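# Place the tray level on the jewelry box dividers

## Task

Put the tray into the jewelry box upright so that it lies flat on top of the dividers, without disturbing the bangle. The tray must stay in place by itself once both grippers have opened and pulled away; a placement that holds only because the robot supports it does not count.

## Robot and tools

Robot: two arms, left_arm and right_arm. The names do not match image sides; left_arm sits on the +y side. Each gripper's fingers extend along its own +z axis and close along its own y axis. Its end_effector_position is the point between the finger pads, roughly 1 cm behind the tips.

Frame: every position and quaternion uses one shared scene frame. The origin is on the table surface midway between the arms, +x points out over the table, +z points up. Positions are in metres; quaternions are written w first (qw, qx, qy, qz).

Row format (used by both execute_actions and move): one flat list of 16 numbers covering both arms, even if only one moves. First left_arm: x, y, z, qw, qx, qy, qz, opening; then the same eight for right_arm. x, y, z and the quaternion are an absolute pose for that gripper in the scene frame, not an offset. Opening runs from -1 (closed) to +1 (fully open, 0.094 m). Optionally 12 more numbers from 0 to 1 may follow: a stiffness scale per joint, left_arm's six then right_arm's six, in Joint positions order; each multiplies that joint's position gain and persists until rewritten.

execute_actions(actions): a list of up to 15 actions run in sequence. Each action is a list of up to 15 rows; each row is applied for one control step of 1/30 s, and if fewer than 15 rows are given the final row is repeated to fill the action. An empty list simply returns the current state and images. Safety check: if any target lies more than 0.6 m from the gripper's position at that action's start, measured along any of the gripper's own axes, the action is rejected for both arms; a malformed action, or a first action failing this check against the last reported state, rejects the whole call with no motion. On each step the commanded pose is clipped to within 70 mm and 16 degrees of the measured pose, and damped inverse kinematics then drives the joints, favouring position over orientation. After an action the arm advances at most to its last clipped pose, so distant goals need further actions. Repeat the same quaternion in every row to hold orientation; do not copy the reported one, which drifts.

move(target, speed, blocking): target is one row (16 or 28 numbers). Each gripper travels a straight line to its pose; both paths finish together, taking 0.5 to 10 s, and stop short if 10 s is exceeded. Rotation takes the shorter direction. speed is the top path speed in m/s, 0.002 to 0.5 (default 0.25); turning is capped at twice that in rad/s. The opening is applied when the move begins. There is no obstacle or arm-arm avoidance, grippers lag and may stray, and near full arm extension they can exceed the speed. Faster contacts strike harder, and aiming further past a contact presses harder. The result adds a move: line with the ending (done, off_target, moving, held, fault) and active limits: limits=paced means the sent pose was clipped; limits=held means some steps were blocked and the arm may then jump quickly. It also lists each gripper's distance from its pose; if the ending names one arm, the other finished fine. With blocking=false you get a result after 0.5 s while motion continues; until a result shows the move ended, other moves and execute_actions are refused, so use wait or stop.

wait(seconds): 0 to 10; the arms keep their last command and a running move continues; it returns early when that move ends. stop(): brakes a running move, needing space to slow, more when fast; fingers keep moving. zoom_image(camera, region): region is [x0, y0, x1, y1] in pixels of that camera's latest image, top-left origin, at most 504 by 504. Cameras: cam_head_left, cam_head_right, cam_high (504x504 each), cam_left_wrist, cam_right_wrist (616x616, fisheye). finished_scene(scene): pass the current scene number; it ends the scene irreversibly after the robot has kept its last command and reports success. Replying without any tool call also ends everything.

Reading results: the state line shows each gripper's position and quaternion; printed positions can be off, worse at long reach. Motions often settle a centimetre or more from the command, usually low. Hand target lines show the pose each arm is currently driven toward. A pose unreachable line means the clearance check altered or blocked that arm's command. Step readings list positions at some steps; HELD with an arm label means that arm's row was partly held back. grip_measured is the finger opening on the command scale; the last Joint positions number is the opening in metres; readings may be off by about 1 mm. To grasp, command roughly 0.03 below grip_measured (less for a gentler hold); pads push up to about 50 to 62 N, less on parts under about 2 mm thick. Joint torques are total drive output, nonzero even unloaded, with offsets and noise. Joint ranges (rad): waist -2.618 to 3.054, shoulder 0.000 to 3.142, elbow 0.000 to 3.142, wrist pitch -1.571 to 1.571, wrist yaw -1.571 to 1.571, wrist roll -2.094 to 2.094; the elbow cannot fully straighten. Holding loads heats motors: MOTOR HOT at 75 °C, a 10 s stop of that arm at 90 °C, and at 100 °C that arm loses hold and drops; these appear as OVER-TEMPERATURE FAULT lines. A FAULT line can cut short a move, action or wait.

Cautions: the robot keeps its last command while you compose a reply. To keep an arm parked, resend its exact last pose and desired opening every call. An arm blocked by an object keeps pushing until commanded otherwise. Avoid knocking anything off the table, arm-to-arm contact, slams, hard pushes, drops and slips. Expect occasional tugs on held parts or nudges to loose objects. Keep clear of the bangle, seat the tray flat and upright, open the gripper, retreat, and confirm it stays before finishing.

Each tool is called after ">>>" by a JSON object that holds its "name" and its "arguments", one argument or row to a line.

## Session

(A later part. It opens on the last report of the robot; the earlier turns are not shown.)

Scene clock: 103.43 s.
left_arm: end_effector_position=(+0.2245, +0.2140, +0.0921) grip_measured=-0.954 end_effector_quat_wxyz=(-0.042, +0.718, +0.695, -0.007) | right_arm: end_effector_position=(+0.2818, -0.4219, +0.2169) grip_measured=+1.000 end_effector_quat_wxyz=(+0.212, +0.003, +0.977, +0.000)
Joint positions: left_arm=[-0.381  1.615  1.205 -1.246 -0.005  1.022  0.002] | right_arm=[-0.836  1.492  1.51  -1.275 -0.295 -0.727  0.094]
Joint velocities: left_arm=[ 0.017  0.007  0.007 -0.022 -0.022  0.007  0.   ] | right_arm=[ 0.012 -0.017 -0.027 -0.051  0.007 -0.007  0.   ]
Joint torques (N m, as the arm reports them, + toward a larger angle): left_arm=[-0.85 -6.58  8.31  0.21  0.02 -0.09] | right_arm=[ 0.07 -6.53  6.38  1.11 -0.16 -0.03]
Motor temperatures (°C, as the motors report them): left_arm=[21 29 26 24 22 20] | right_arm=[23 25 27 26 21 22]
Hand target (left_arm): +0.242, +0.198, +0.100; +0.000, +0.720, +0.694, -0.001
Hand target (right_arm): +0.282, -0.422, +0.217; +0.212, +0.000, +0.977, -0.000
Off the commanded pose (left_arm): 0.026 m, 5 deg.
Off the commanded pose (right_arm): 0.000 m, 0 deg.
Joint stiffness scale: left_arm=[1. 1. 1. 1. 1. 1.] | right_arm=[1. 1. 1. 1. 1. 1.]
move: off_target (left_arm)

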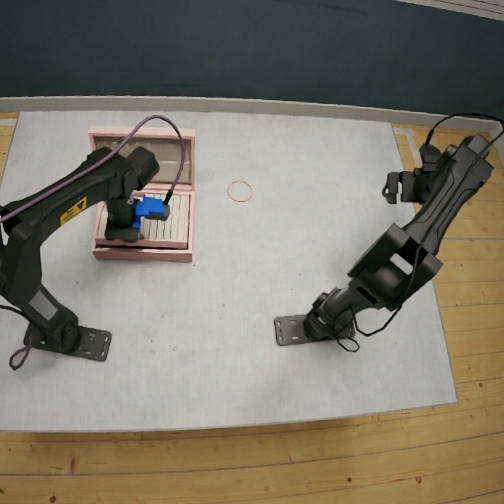

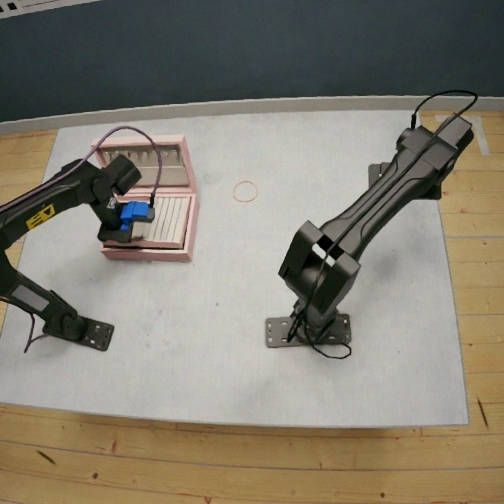

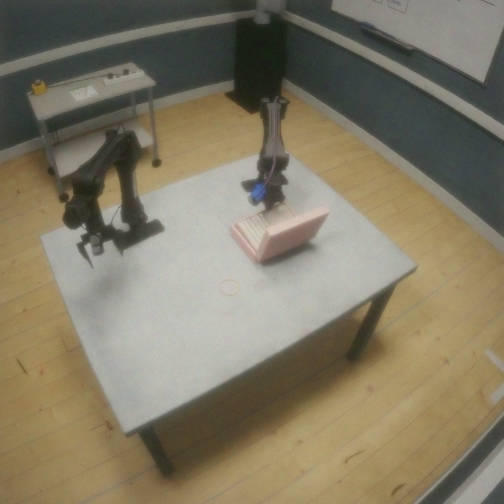

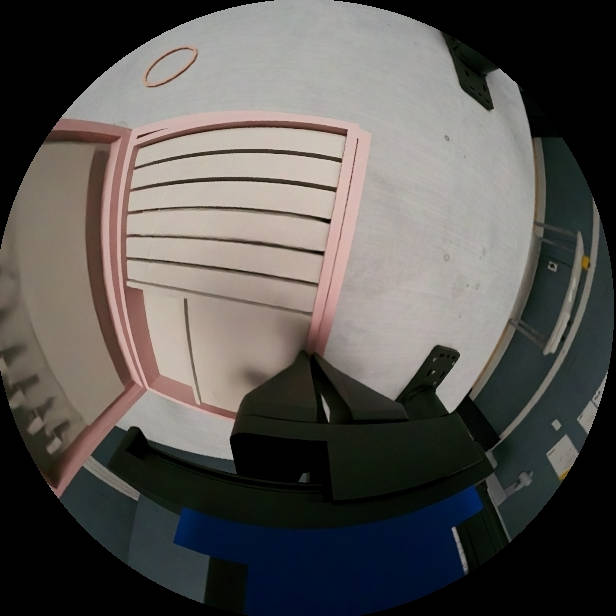

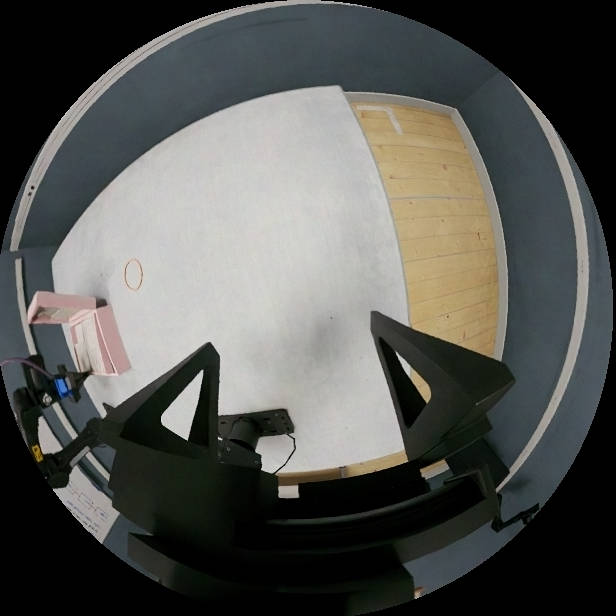

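>>> {"name": "move", "arguments": {
  "target": [0.232,0.209,0.084,0,0.72,0.694,0,-1,0.2818,-0.4219,0.2169,0.212,0,0.977,0,1],
  "speed": 0.015
}}

>>> {"name": "zoom_image", "arguments": {
  "camera": "cam_head_left",
  "region": [50,120,230,290]
}}

Scene clock: 111.67 s.
left_arm: end_effector_position=(+0.2229, +0.2143, +0.0808) grip_measured=-0.954 end_effector_quat_wxyz=(-0.033, +0.718, +0.695, -0.007) | right_arm: end_effector_position=(+0.2818, -0.4219, +0.2169) grip_measured=+1.000 end_effector_quat_wxyz=(+0.212, +0.003, +0.977, +0.000)
Joint positions: left_arm=[-0.381  1.601  1.146 -1.183 -0.001  1.023  0.002] | right_arm=[-0.836  1.492  1.51  -1.275 -0.295 -0.727  0.094]
Joint velocities: left_arm=[ 0.002 -0.007  0.007 -0.007  0.037 -0.051  0.   ] | right_arm=[ 0.017 -0.007 -0.012 -0.007  0.051 -0.081  0.   ]
Joint torques (N m, as the arm reports them, + toward a larger angle): left_arm=[ 0.23 -8.77  4.39  0.21  0.    0.03] | right_arm=[ 0.07 -6.52  6.39  1.11 -0.15 -0.02]
Motor temperatures (°C, as the motors report them): left_arm=[21 29 26 24 22 20] | right_arm=[23 25 27 26 21 22]
Hand target (left_arm): +0.232, +0.209, +0.085; -0.000, +0.720, +0.694, -0.000
Hand target (right_arm): +0.282, -0.422, +0.217; +0.212, +0.000, +0.977, -0.000
Off the commanded pose (left_arm): 0.011 m, 4 deg.
Off the commanded pose (right_arm): 0.000 m, 0 deg.
Joint stiffness scale: left_arm=[1. 1. 1. 1. 1. 1.] | right_arm=[1. 1. 1. 1. 1. 1.]
move: off_target (left_arm)

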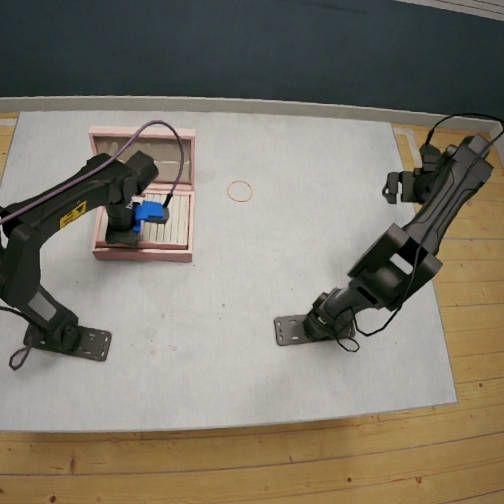

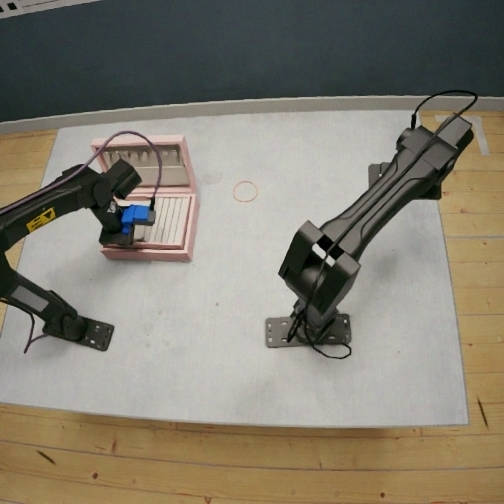

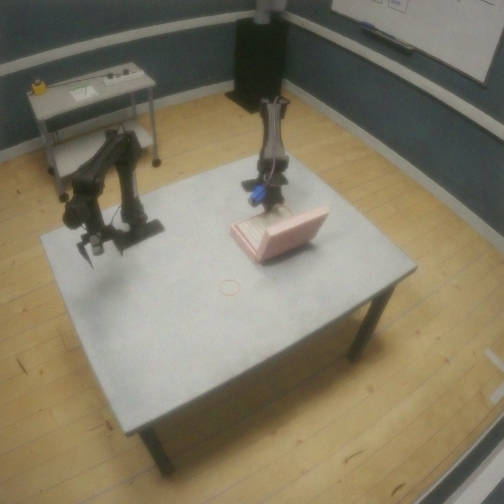

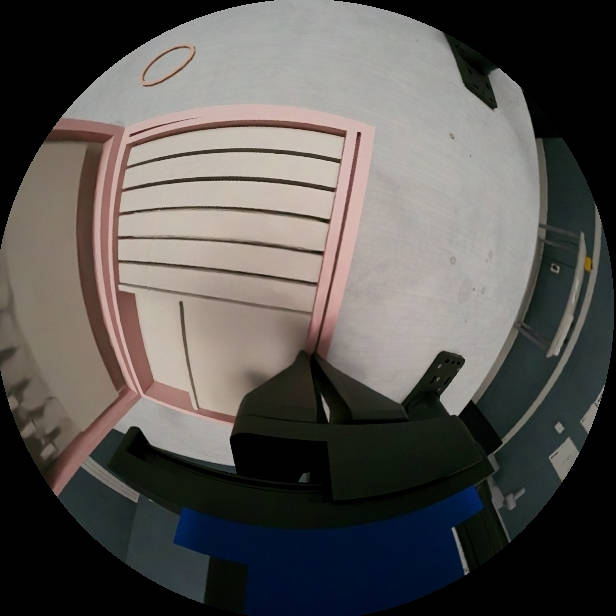

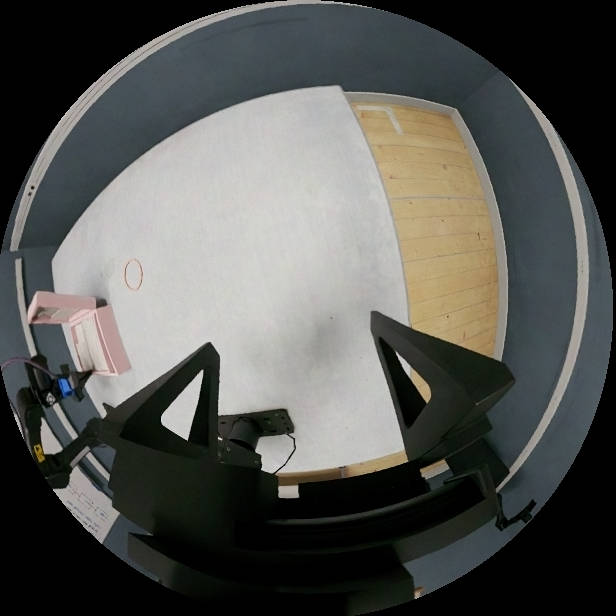

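Region (50, 120, 230, 290) of cam_head_left's 504x504 image, scaled by 2.800, with more detail than that image has.

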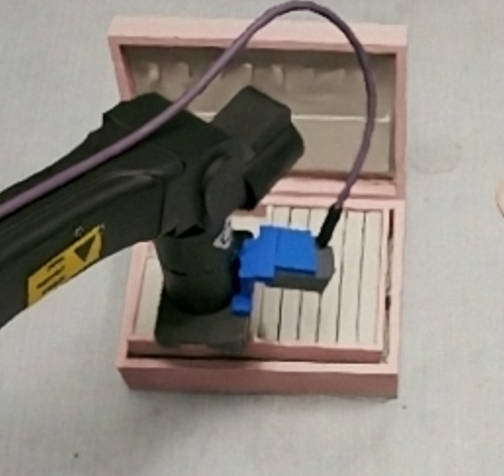

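>>> {"name": "move", "arguments": {
  "target": [0.232,0.209,0.084,0,0.72,0.694,0,-0.85,0.2818,-0.4219,0.2169,0.212,0,0.977,0,1],
  "speed": 0.015
}}

>>> {"name": "move", "arguments": {
  "target": [0.225,0.213,0.15,0,0.72,0.694,0,-0.85,0.2818,-0.4219,0.2169,0.212,0,0.977,0,1],
  "speed": 0.04
}}

>>> {"name": "zoom_image", "arguments": {
  "camera": "cam_head_left",
  "region": [50,120,230,290]
}}

Scene clock: 121.90 s.
left_arm: end_effector_position=(+0.2314, +0.2088, +0.0803) grip_measured=-0.852 end_effector_quat_wxyz=(-0.013, +0.719, +0.695, -0.002) | right_arm: end_effector_position=(+0.2818, -0.4219, +0.2169) grip_measured=+1.000 end_effector_quat_wxyz=(+0.212, +0.003, +0.977, +0.000)
Joint positions: left_arm=[-0.381  1.601  1.146 -1.143 -0.001  1.023  0.007] | right_arm=[-0.836  1.492  1.51  -1.275 -0.295 -0.727  0.094]
Joint velocities: left_arm=[-0.002 -0.012 -0.017  0.007  0.037 -0.022  0.001] | right_arm=[-0.012 -0.022 -0.002  0.022 -0.081 -0.037  0.   ]
Joint torques (N m, as the arm reports them, + toward a larger angle): left_arm=[ 0.36 -8.84  4.28 -0.02  0.    0.05] | right_arm=[ 0.07 -6.54  6.38  1.1  -0.15 -0.03]
Motor temperatures (°C, as the motors report them): left_arm=[21 30 26 24 22 20] | right_arm=[23 25 27 26 21 22]
Hand target (left_arm): +0.232, +0.209, +0.084; -0.000, +0.720, +0.694, -0.000
Hand target (right_arm): +0.282, -0.422, +0.217; +0.212, +0.000, +0.977, -0.000
Off the commanded pose (left_arm): 0.004 m, 2 deg.
Off the commanded pose (right_arm): 0.000 m, 0 deg.
Joint stiffness scale: left_arm=[1. 1. 1. 1. 1. 1.] | right_arm=[1. 1. 1. 1. 1. 1.]
move: done

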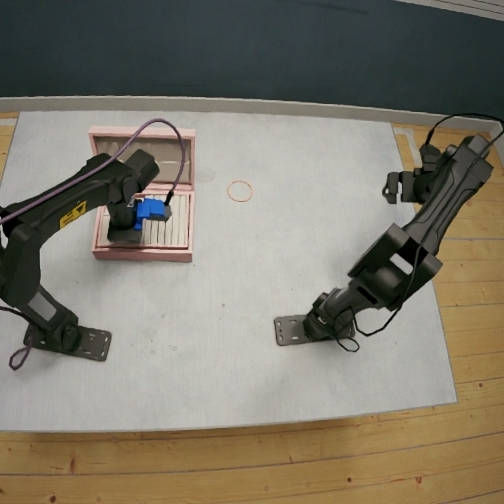

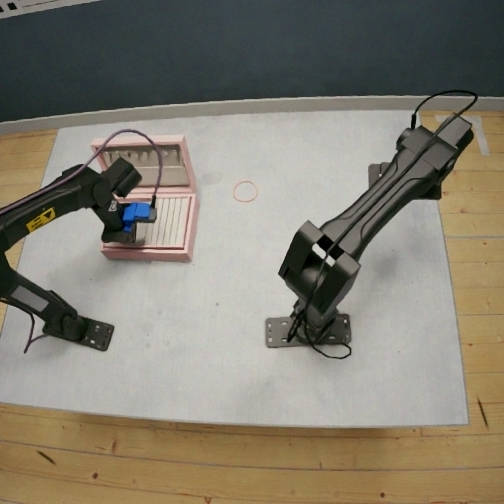

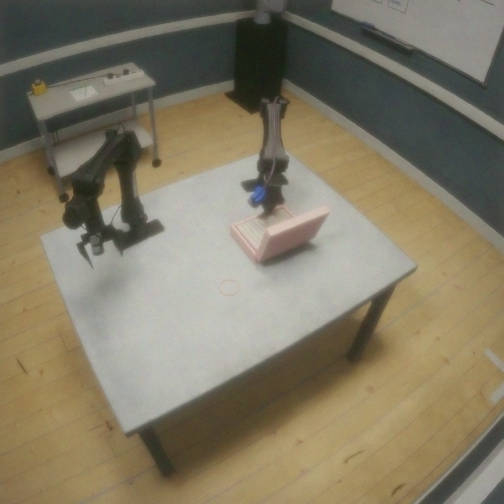

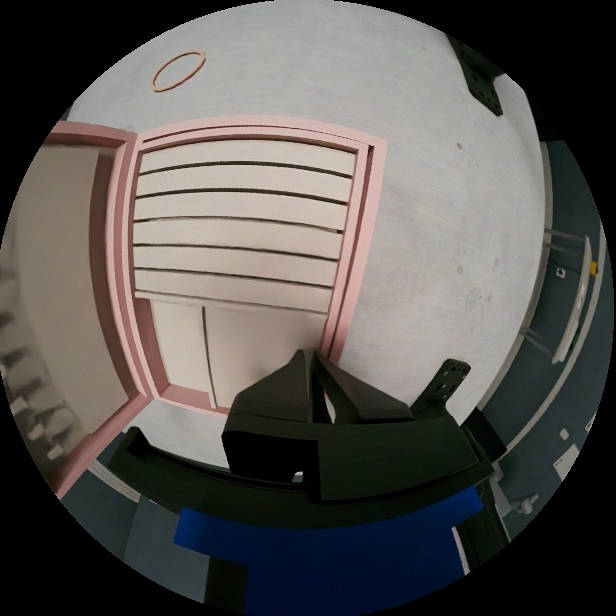

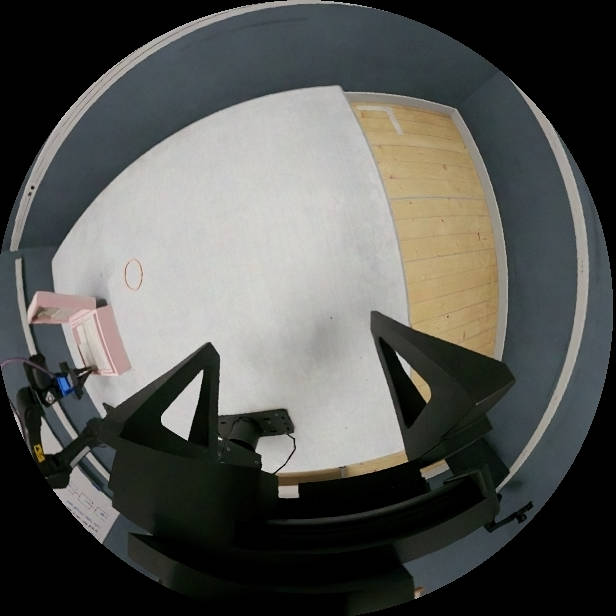

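Scene clock: 124.07 s.
left_arm: end_effector_position=(+0.2215, +0.2153, +0.1374) grip_measured=-0.852 end_effector_quat_wxyz=(-0.018, +0.719, +0.695, -0.003) | right_arm: end_effector_position=(+0.2818, -0.4219, +0.2169) grip_measured=+1.000 end_effector_quat_wxyz=(+0.212, +0.003, +0.977, +0.000)
Joint positions: left_arm=[-0.381  1.544  1.316 -1.38  -0.001  1.023  0.007] | right_arm=[-0.836  1.492  1.51  -1.275 -0.295 -0.727  0.094]
Joint velocities: left_arm=[-0.002  0.027 -0.022 -0.066  0.022  0.007  0.001] | right_arm=[ 0.012 -0.007  0.007 -0.022  0.051 -0.022  0.   ]
Joint torques (N m, as the arm reports them, + toward a larger angle): left_arm=[ 0.11 -7.91  7.52 -0.27  0.01  0.01] | right_arm=[ 0.07 -6.52  6.37  1.11 -0.15 -0.02]
Motor temperatures (°C, as the motors report them): left_arm=[21 30 26 24 22 20] | right_arm=[23 25 27 26 21 22]
Hand target (left_arm): +0.224, +0.214, +0.149; -0.000, +0.720, +0.694, -0.000
Hand target (right_arm): +0.282, -0.422, +0.217; +0.212, +0.000, +0.977, -0.000
Off the commanded pose (left_arm): 0.013 m, 2 deg.
Off the commanded pose (right_arm): 0.000 m, 0 deg.
Joint stiffness scale: left_arm=[1. 1. 1. 1. 1. 1.] | right_arm=[1. 1. 1. 1. 1. 1.]
move: off_target (left_arm)

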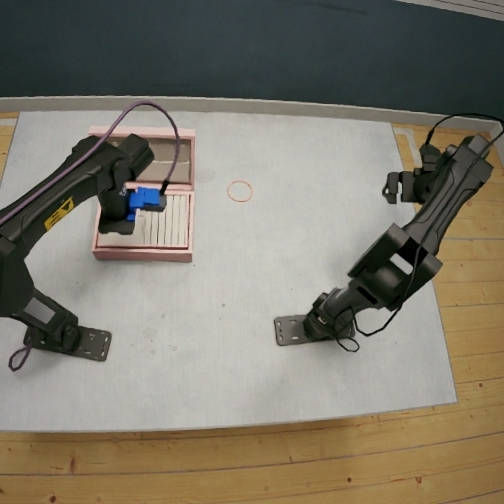

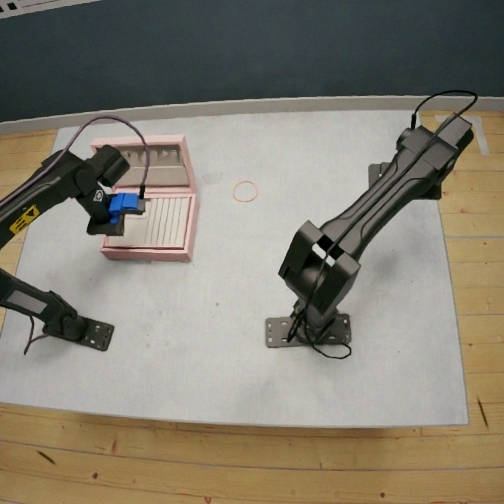

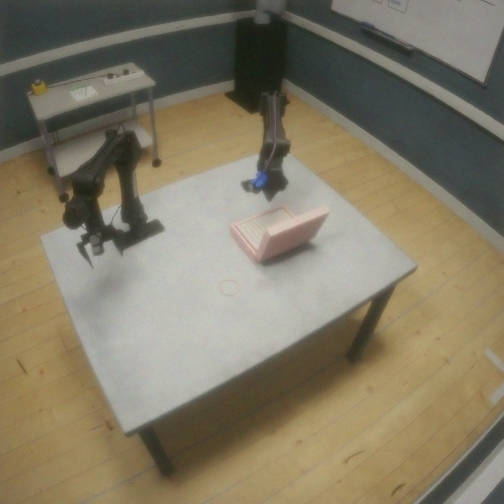

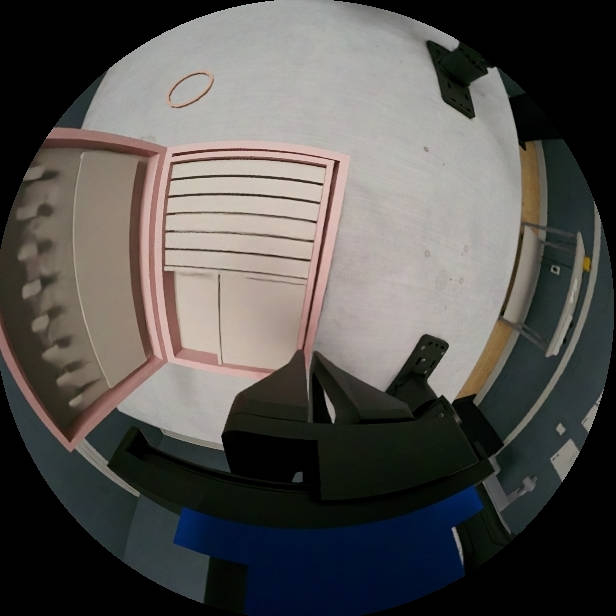

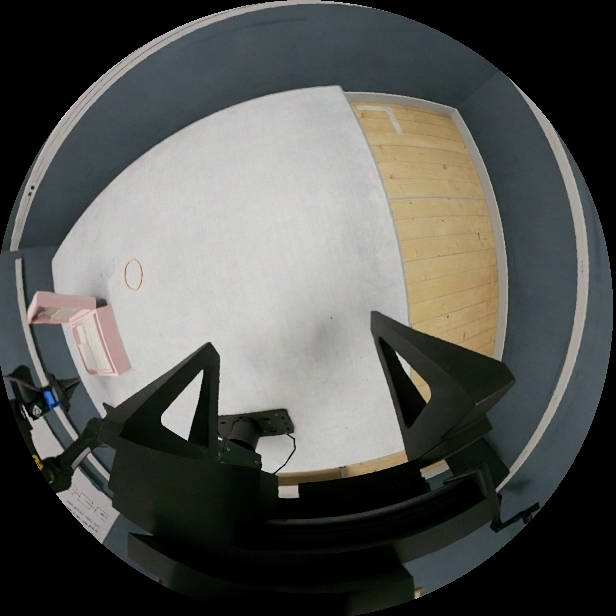

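Region (50, 120, 230, 290) of cam_head_left's 504x504 image, scaled by 2.800, with more detail than that image has.

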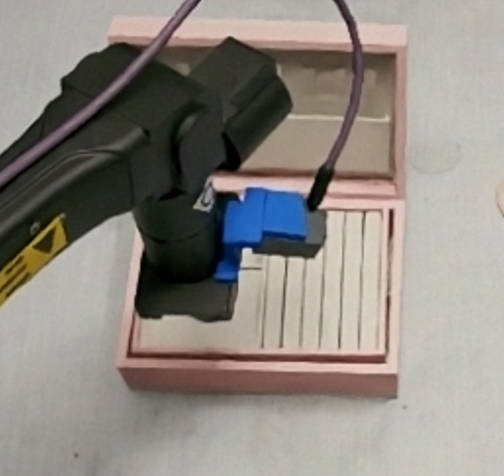

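>>> {"name": "move", "arguments": {
  "target": [0.18,0.40,0.16,0,0.7071,0.7071,0,0,0.2818,-0.4219,0.2169,0.212,0,0.977,0,1],
  "speed": 0.12
}}

>>> {"name": "zoom_image", "arguments": {
  "camera": "cam_head_left",
  "region": [50,120,230,290]
}}

Scene clock: 130.33 s.
left_arm: end_effector_position=(+0.1844, +0.3998, +0.1572) grip_measured=-0.002 end_effector_quat_wxyz=(-0.009, +0.708, +0.707, +0.004) | right_arm: end_effector_position=(+0.2818, -0.4219, +0.2169) grip_measured=+1.000 end_effector_quat_wxyz=(+0.212, +0.003, +0.977, +0.000)
Joint positions: left_arm=[ 0.424  1.24   1.148 -1.482 -0.02   1.796  0.047] | right_arm=[-0.836  1.492  1.51  -1.275 -0.295 -0.727  0.094]
Joint velocities: left_arm=[ 0.007  0.007 -0.002 -0.11   0.022  0.022  0.   ] | right_arm=[-0.017 -0.002 -0.002  0.051  0.022 -0.022  0.   ]
Joint torques (N m, as the arm reports them, + toward a larger angle): left_arm=[ 0.84 -4.83  4.62 -0.26  0.1   0.01] | right_arm=[ 0.08 -6.52  6.38  1.1  -0.15 -0.03]
Motor temperatures (°C, as the motors report them): left_arm=[21 30 26 24 22 20] | right_arm=[23 25 27 26 21 22]
Hand target (left_arm): +0.178, +0.398, +0.159; -0.005, +0.707, +0.707, -0.002
Hand target (right_arm): +0.282, -0.422, +0.217; +0.212, +0.000, +0.977, -0.000
Off the commanded pose (left_arm): 0.005 m, 1 deg.
Off the commanded pose (right_arm): 0.000 m, 0 deg.
Joint stiffness scale: left_arm=[1. 1. 1. 1. 1. 1.] | right_arm=[1. 1. 1. 1. 1. 1.]
move: done

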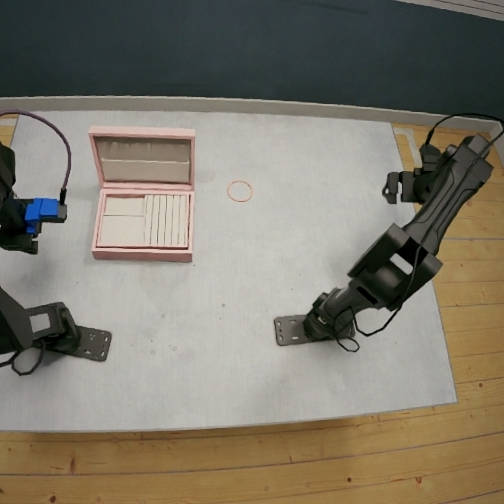

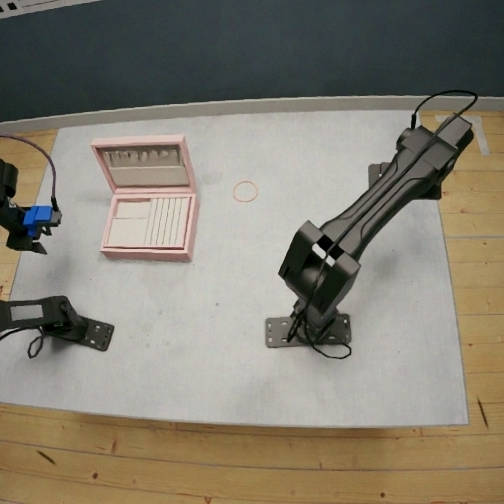

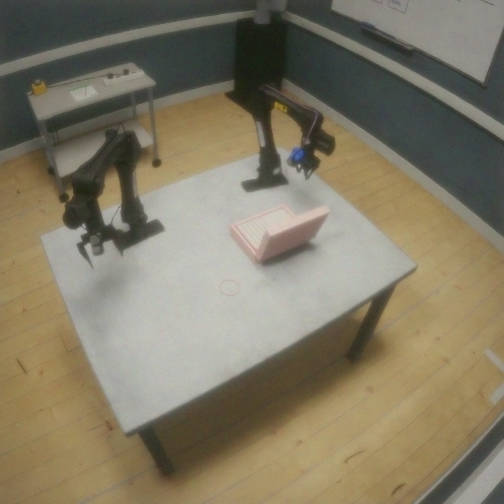

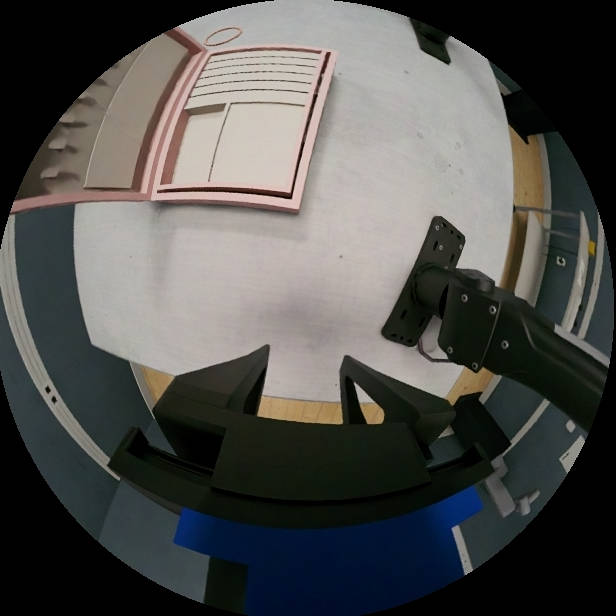

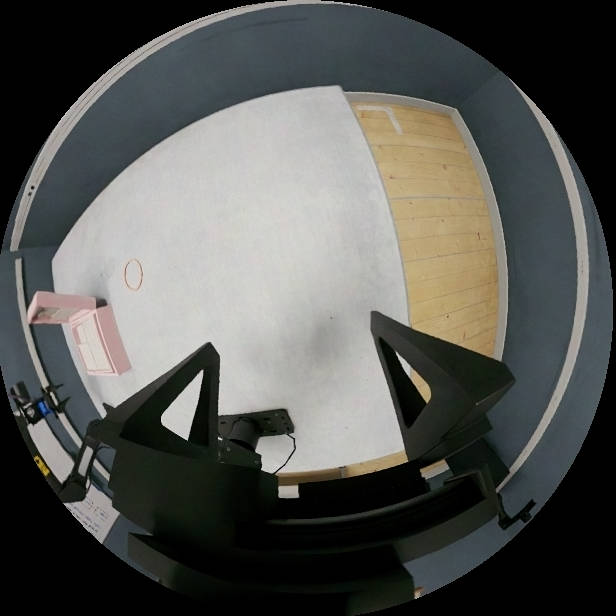

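Region (50, 120, 230, 290) of cam_head_left's 504x504 image, scaled by 2.800, with more detail than that image has.

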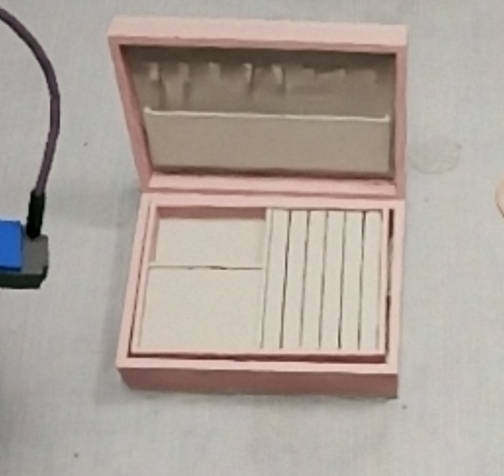

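>>> {"name": "finished_scene", "arguments": {
  "scene": 2
}}

The scene is finished: the task was done.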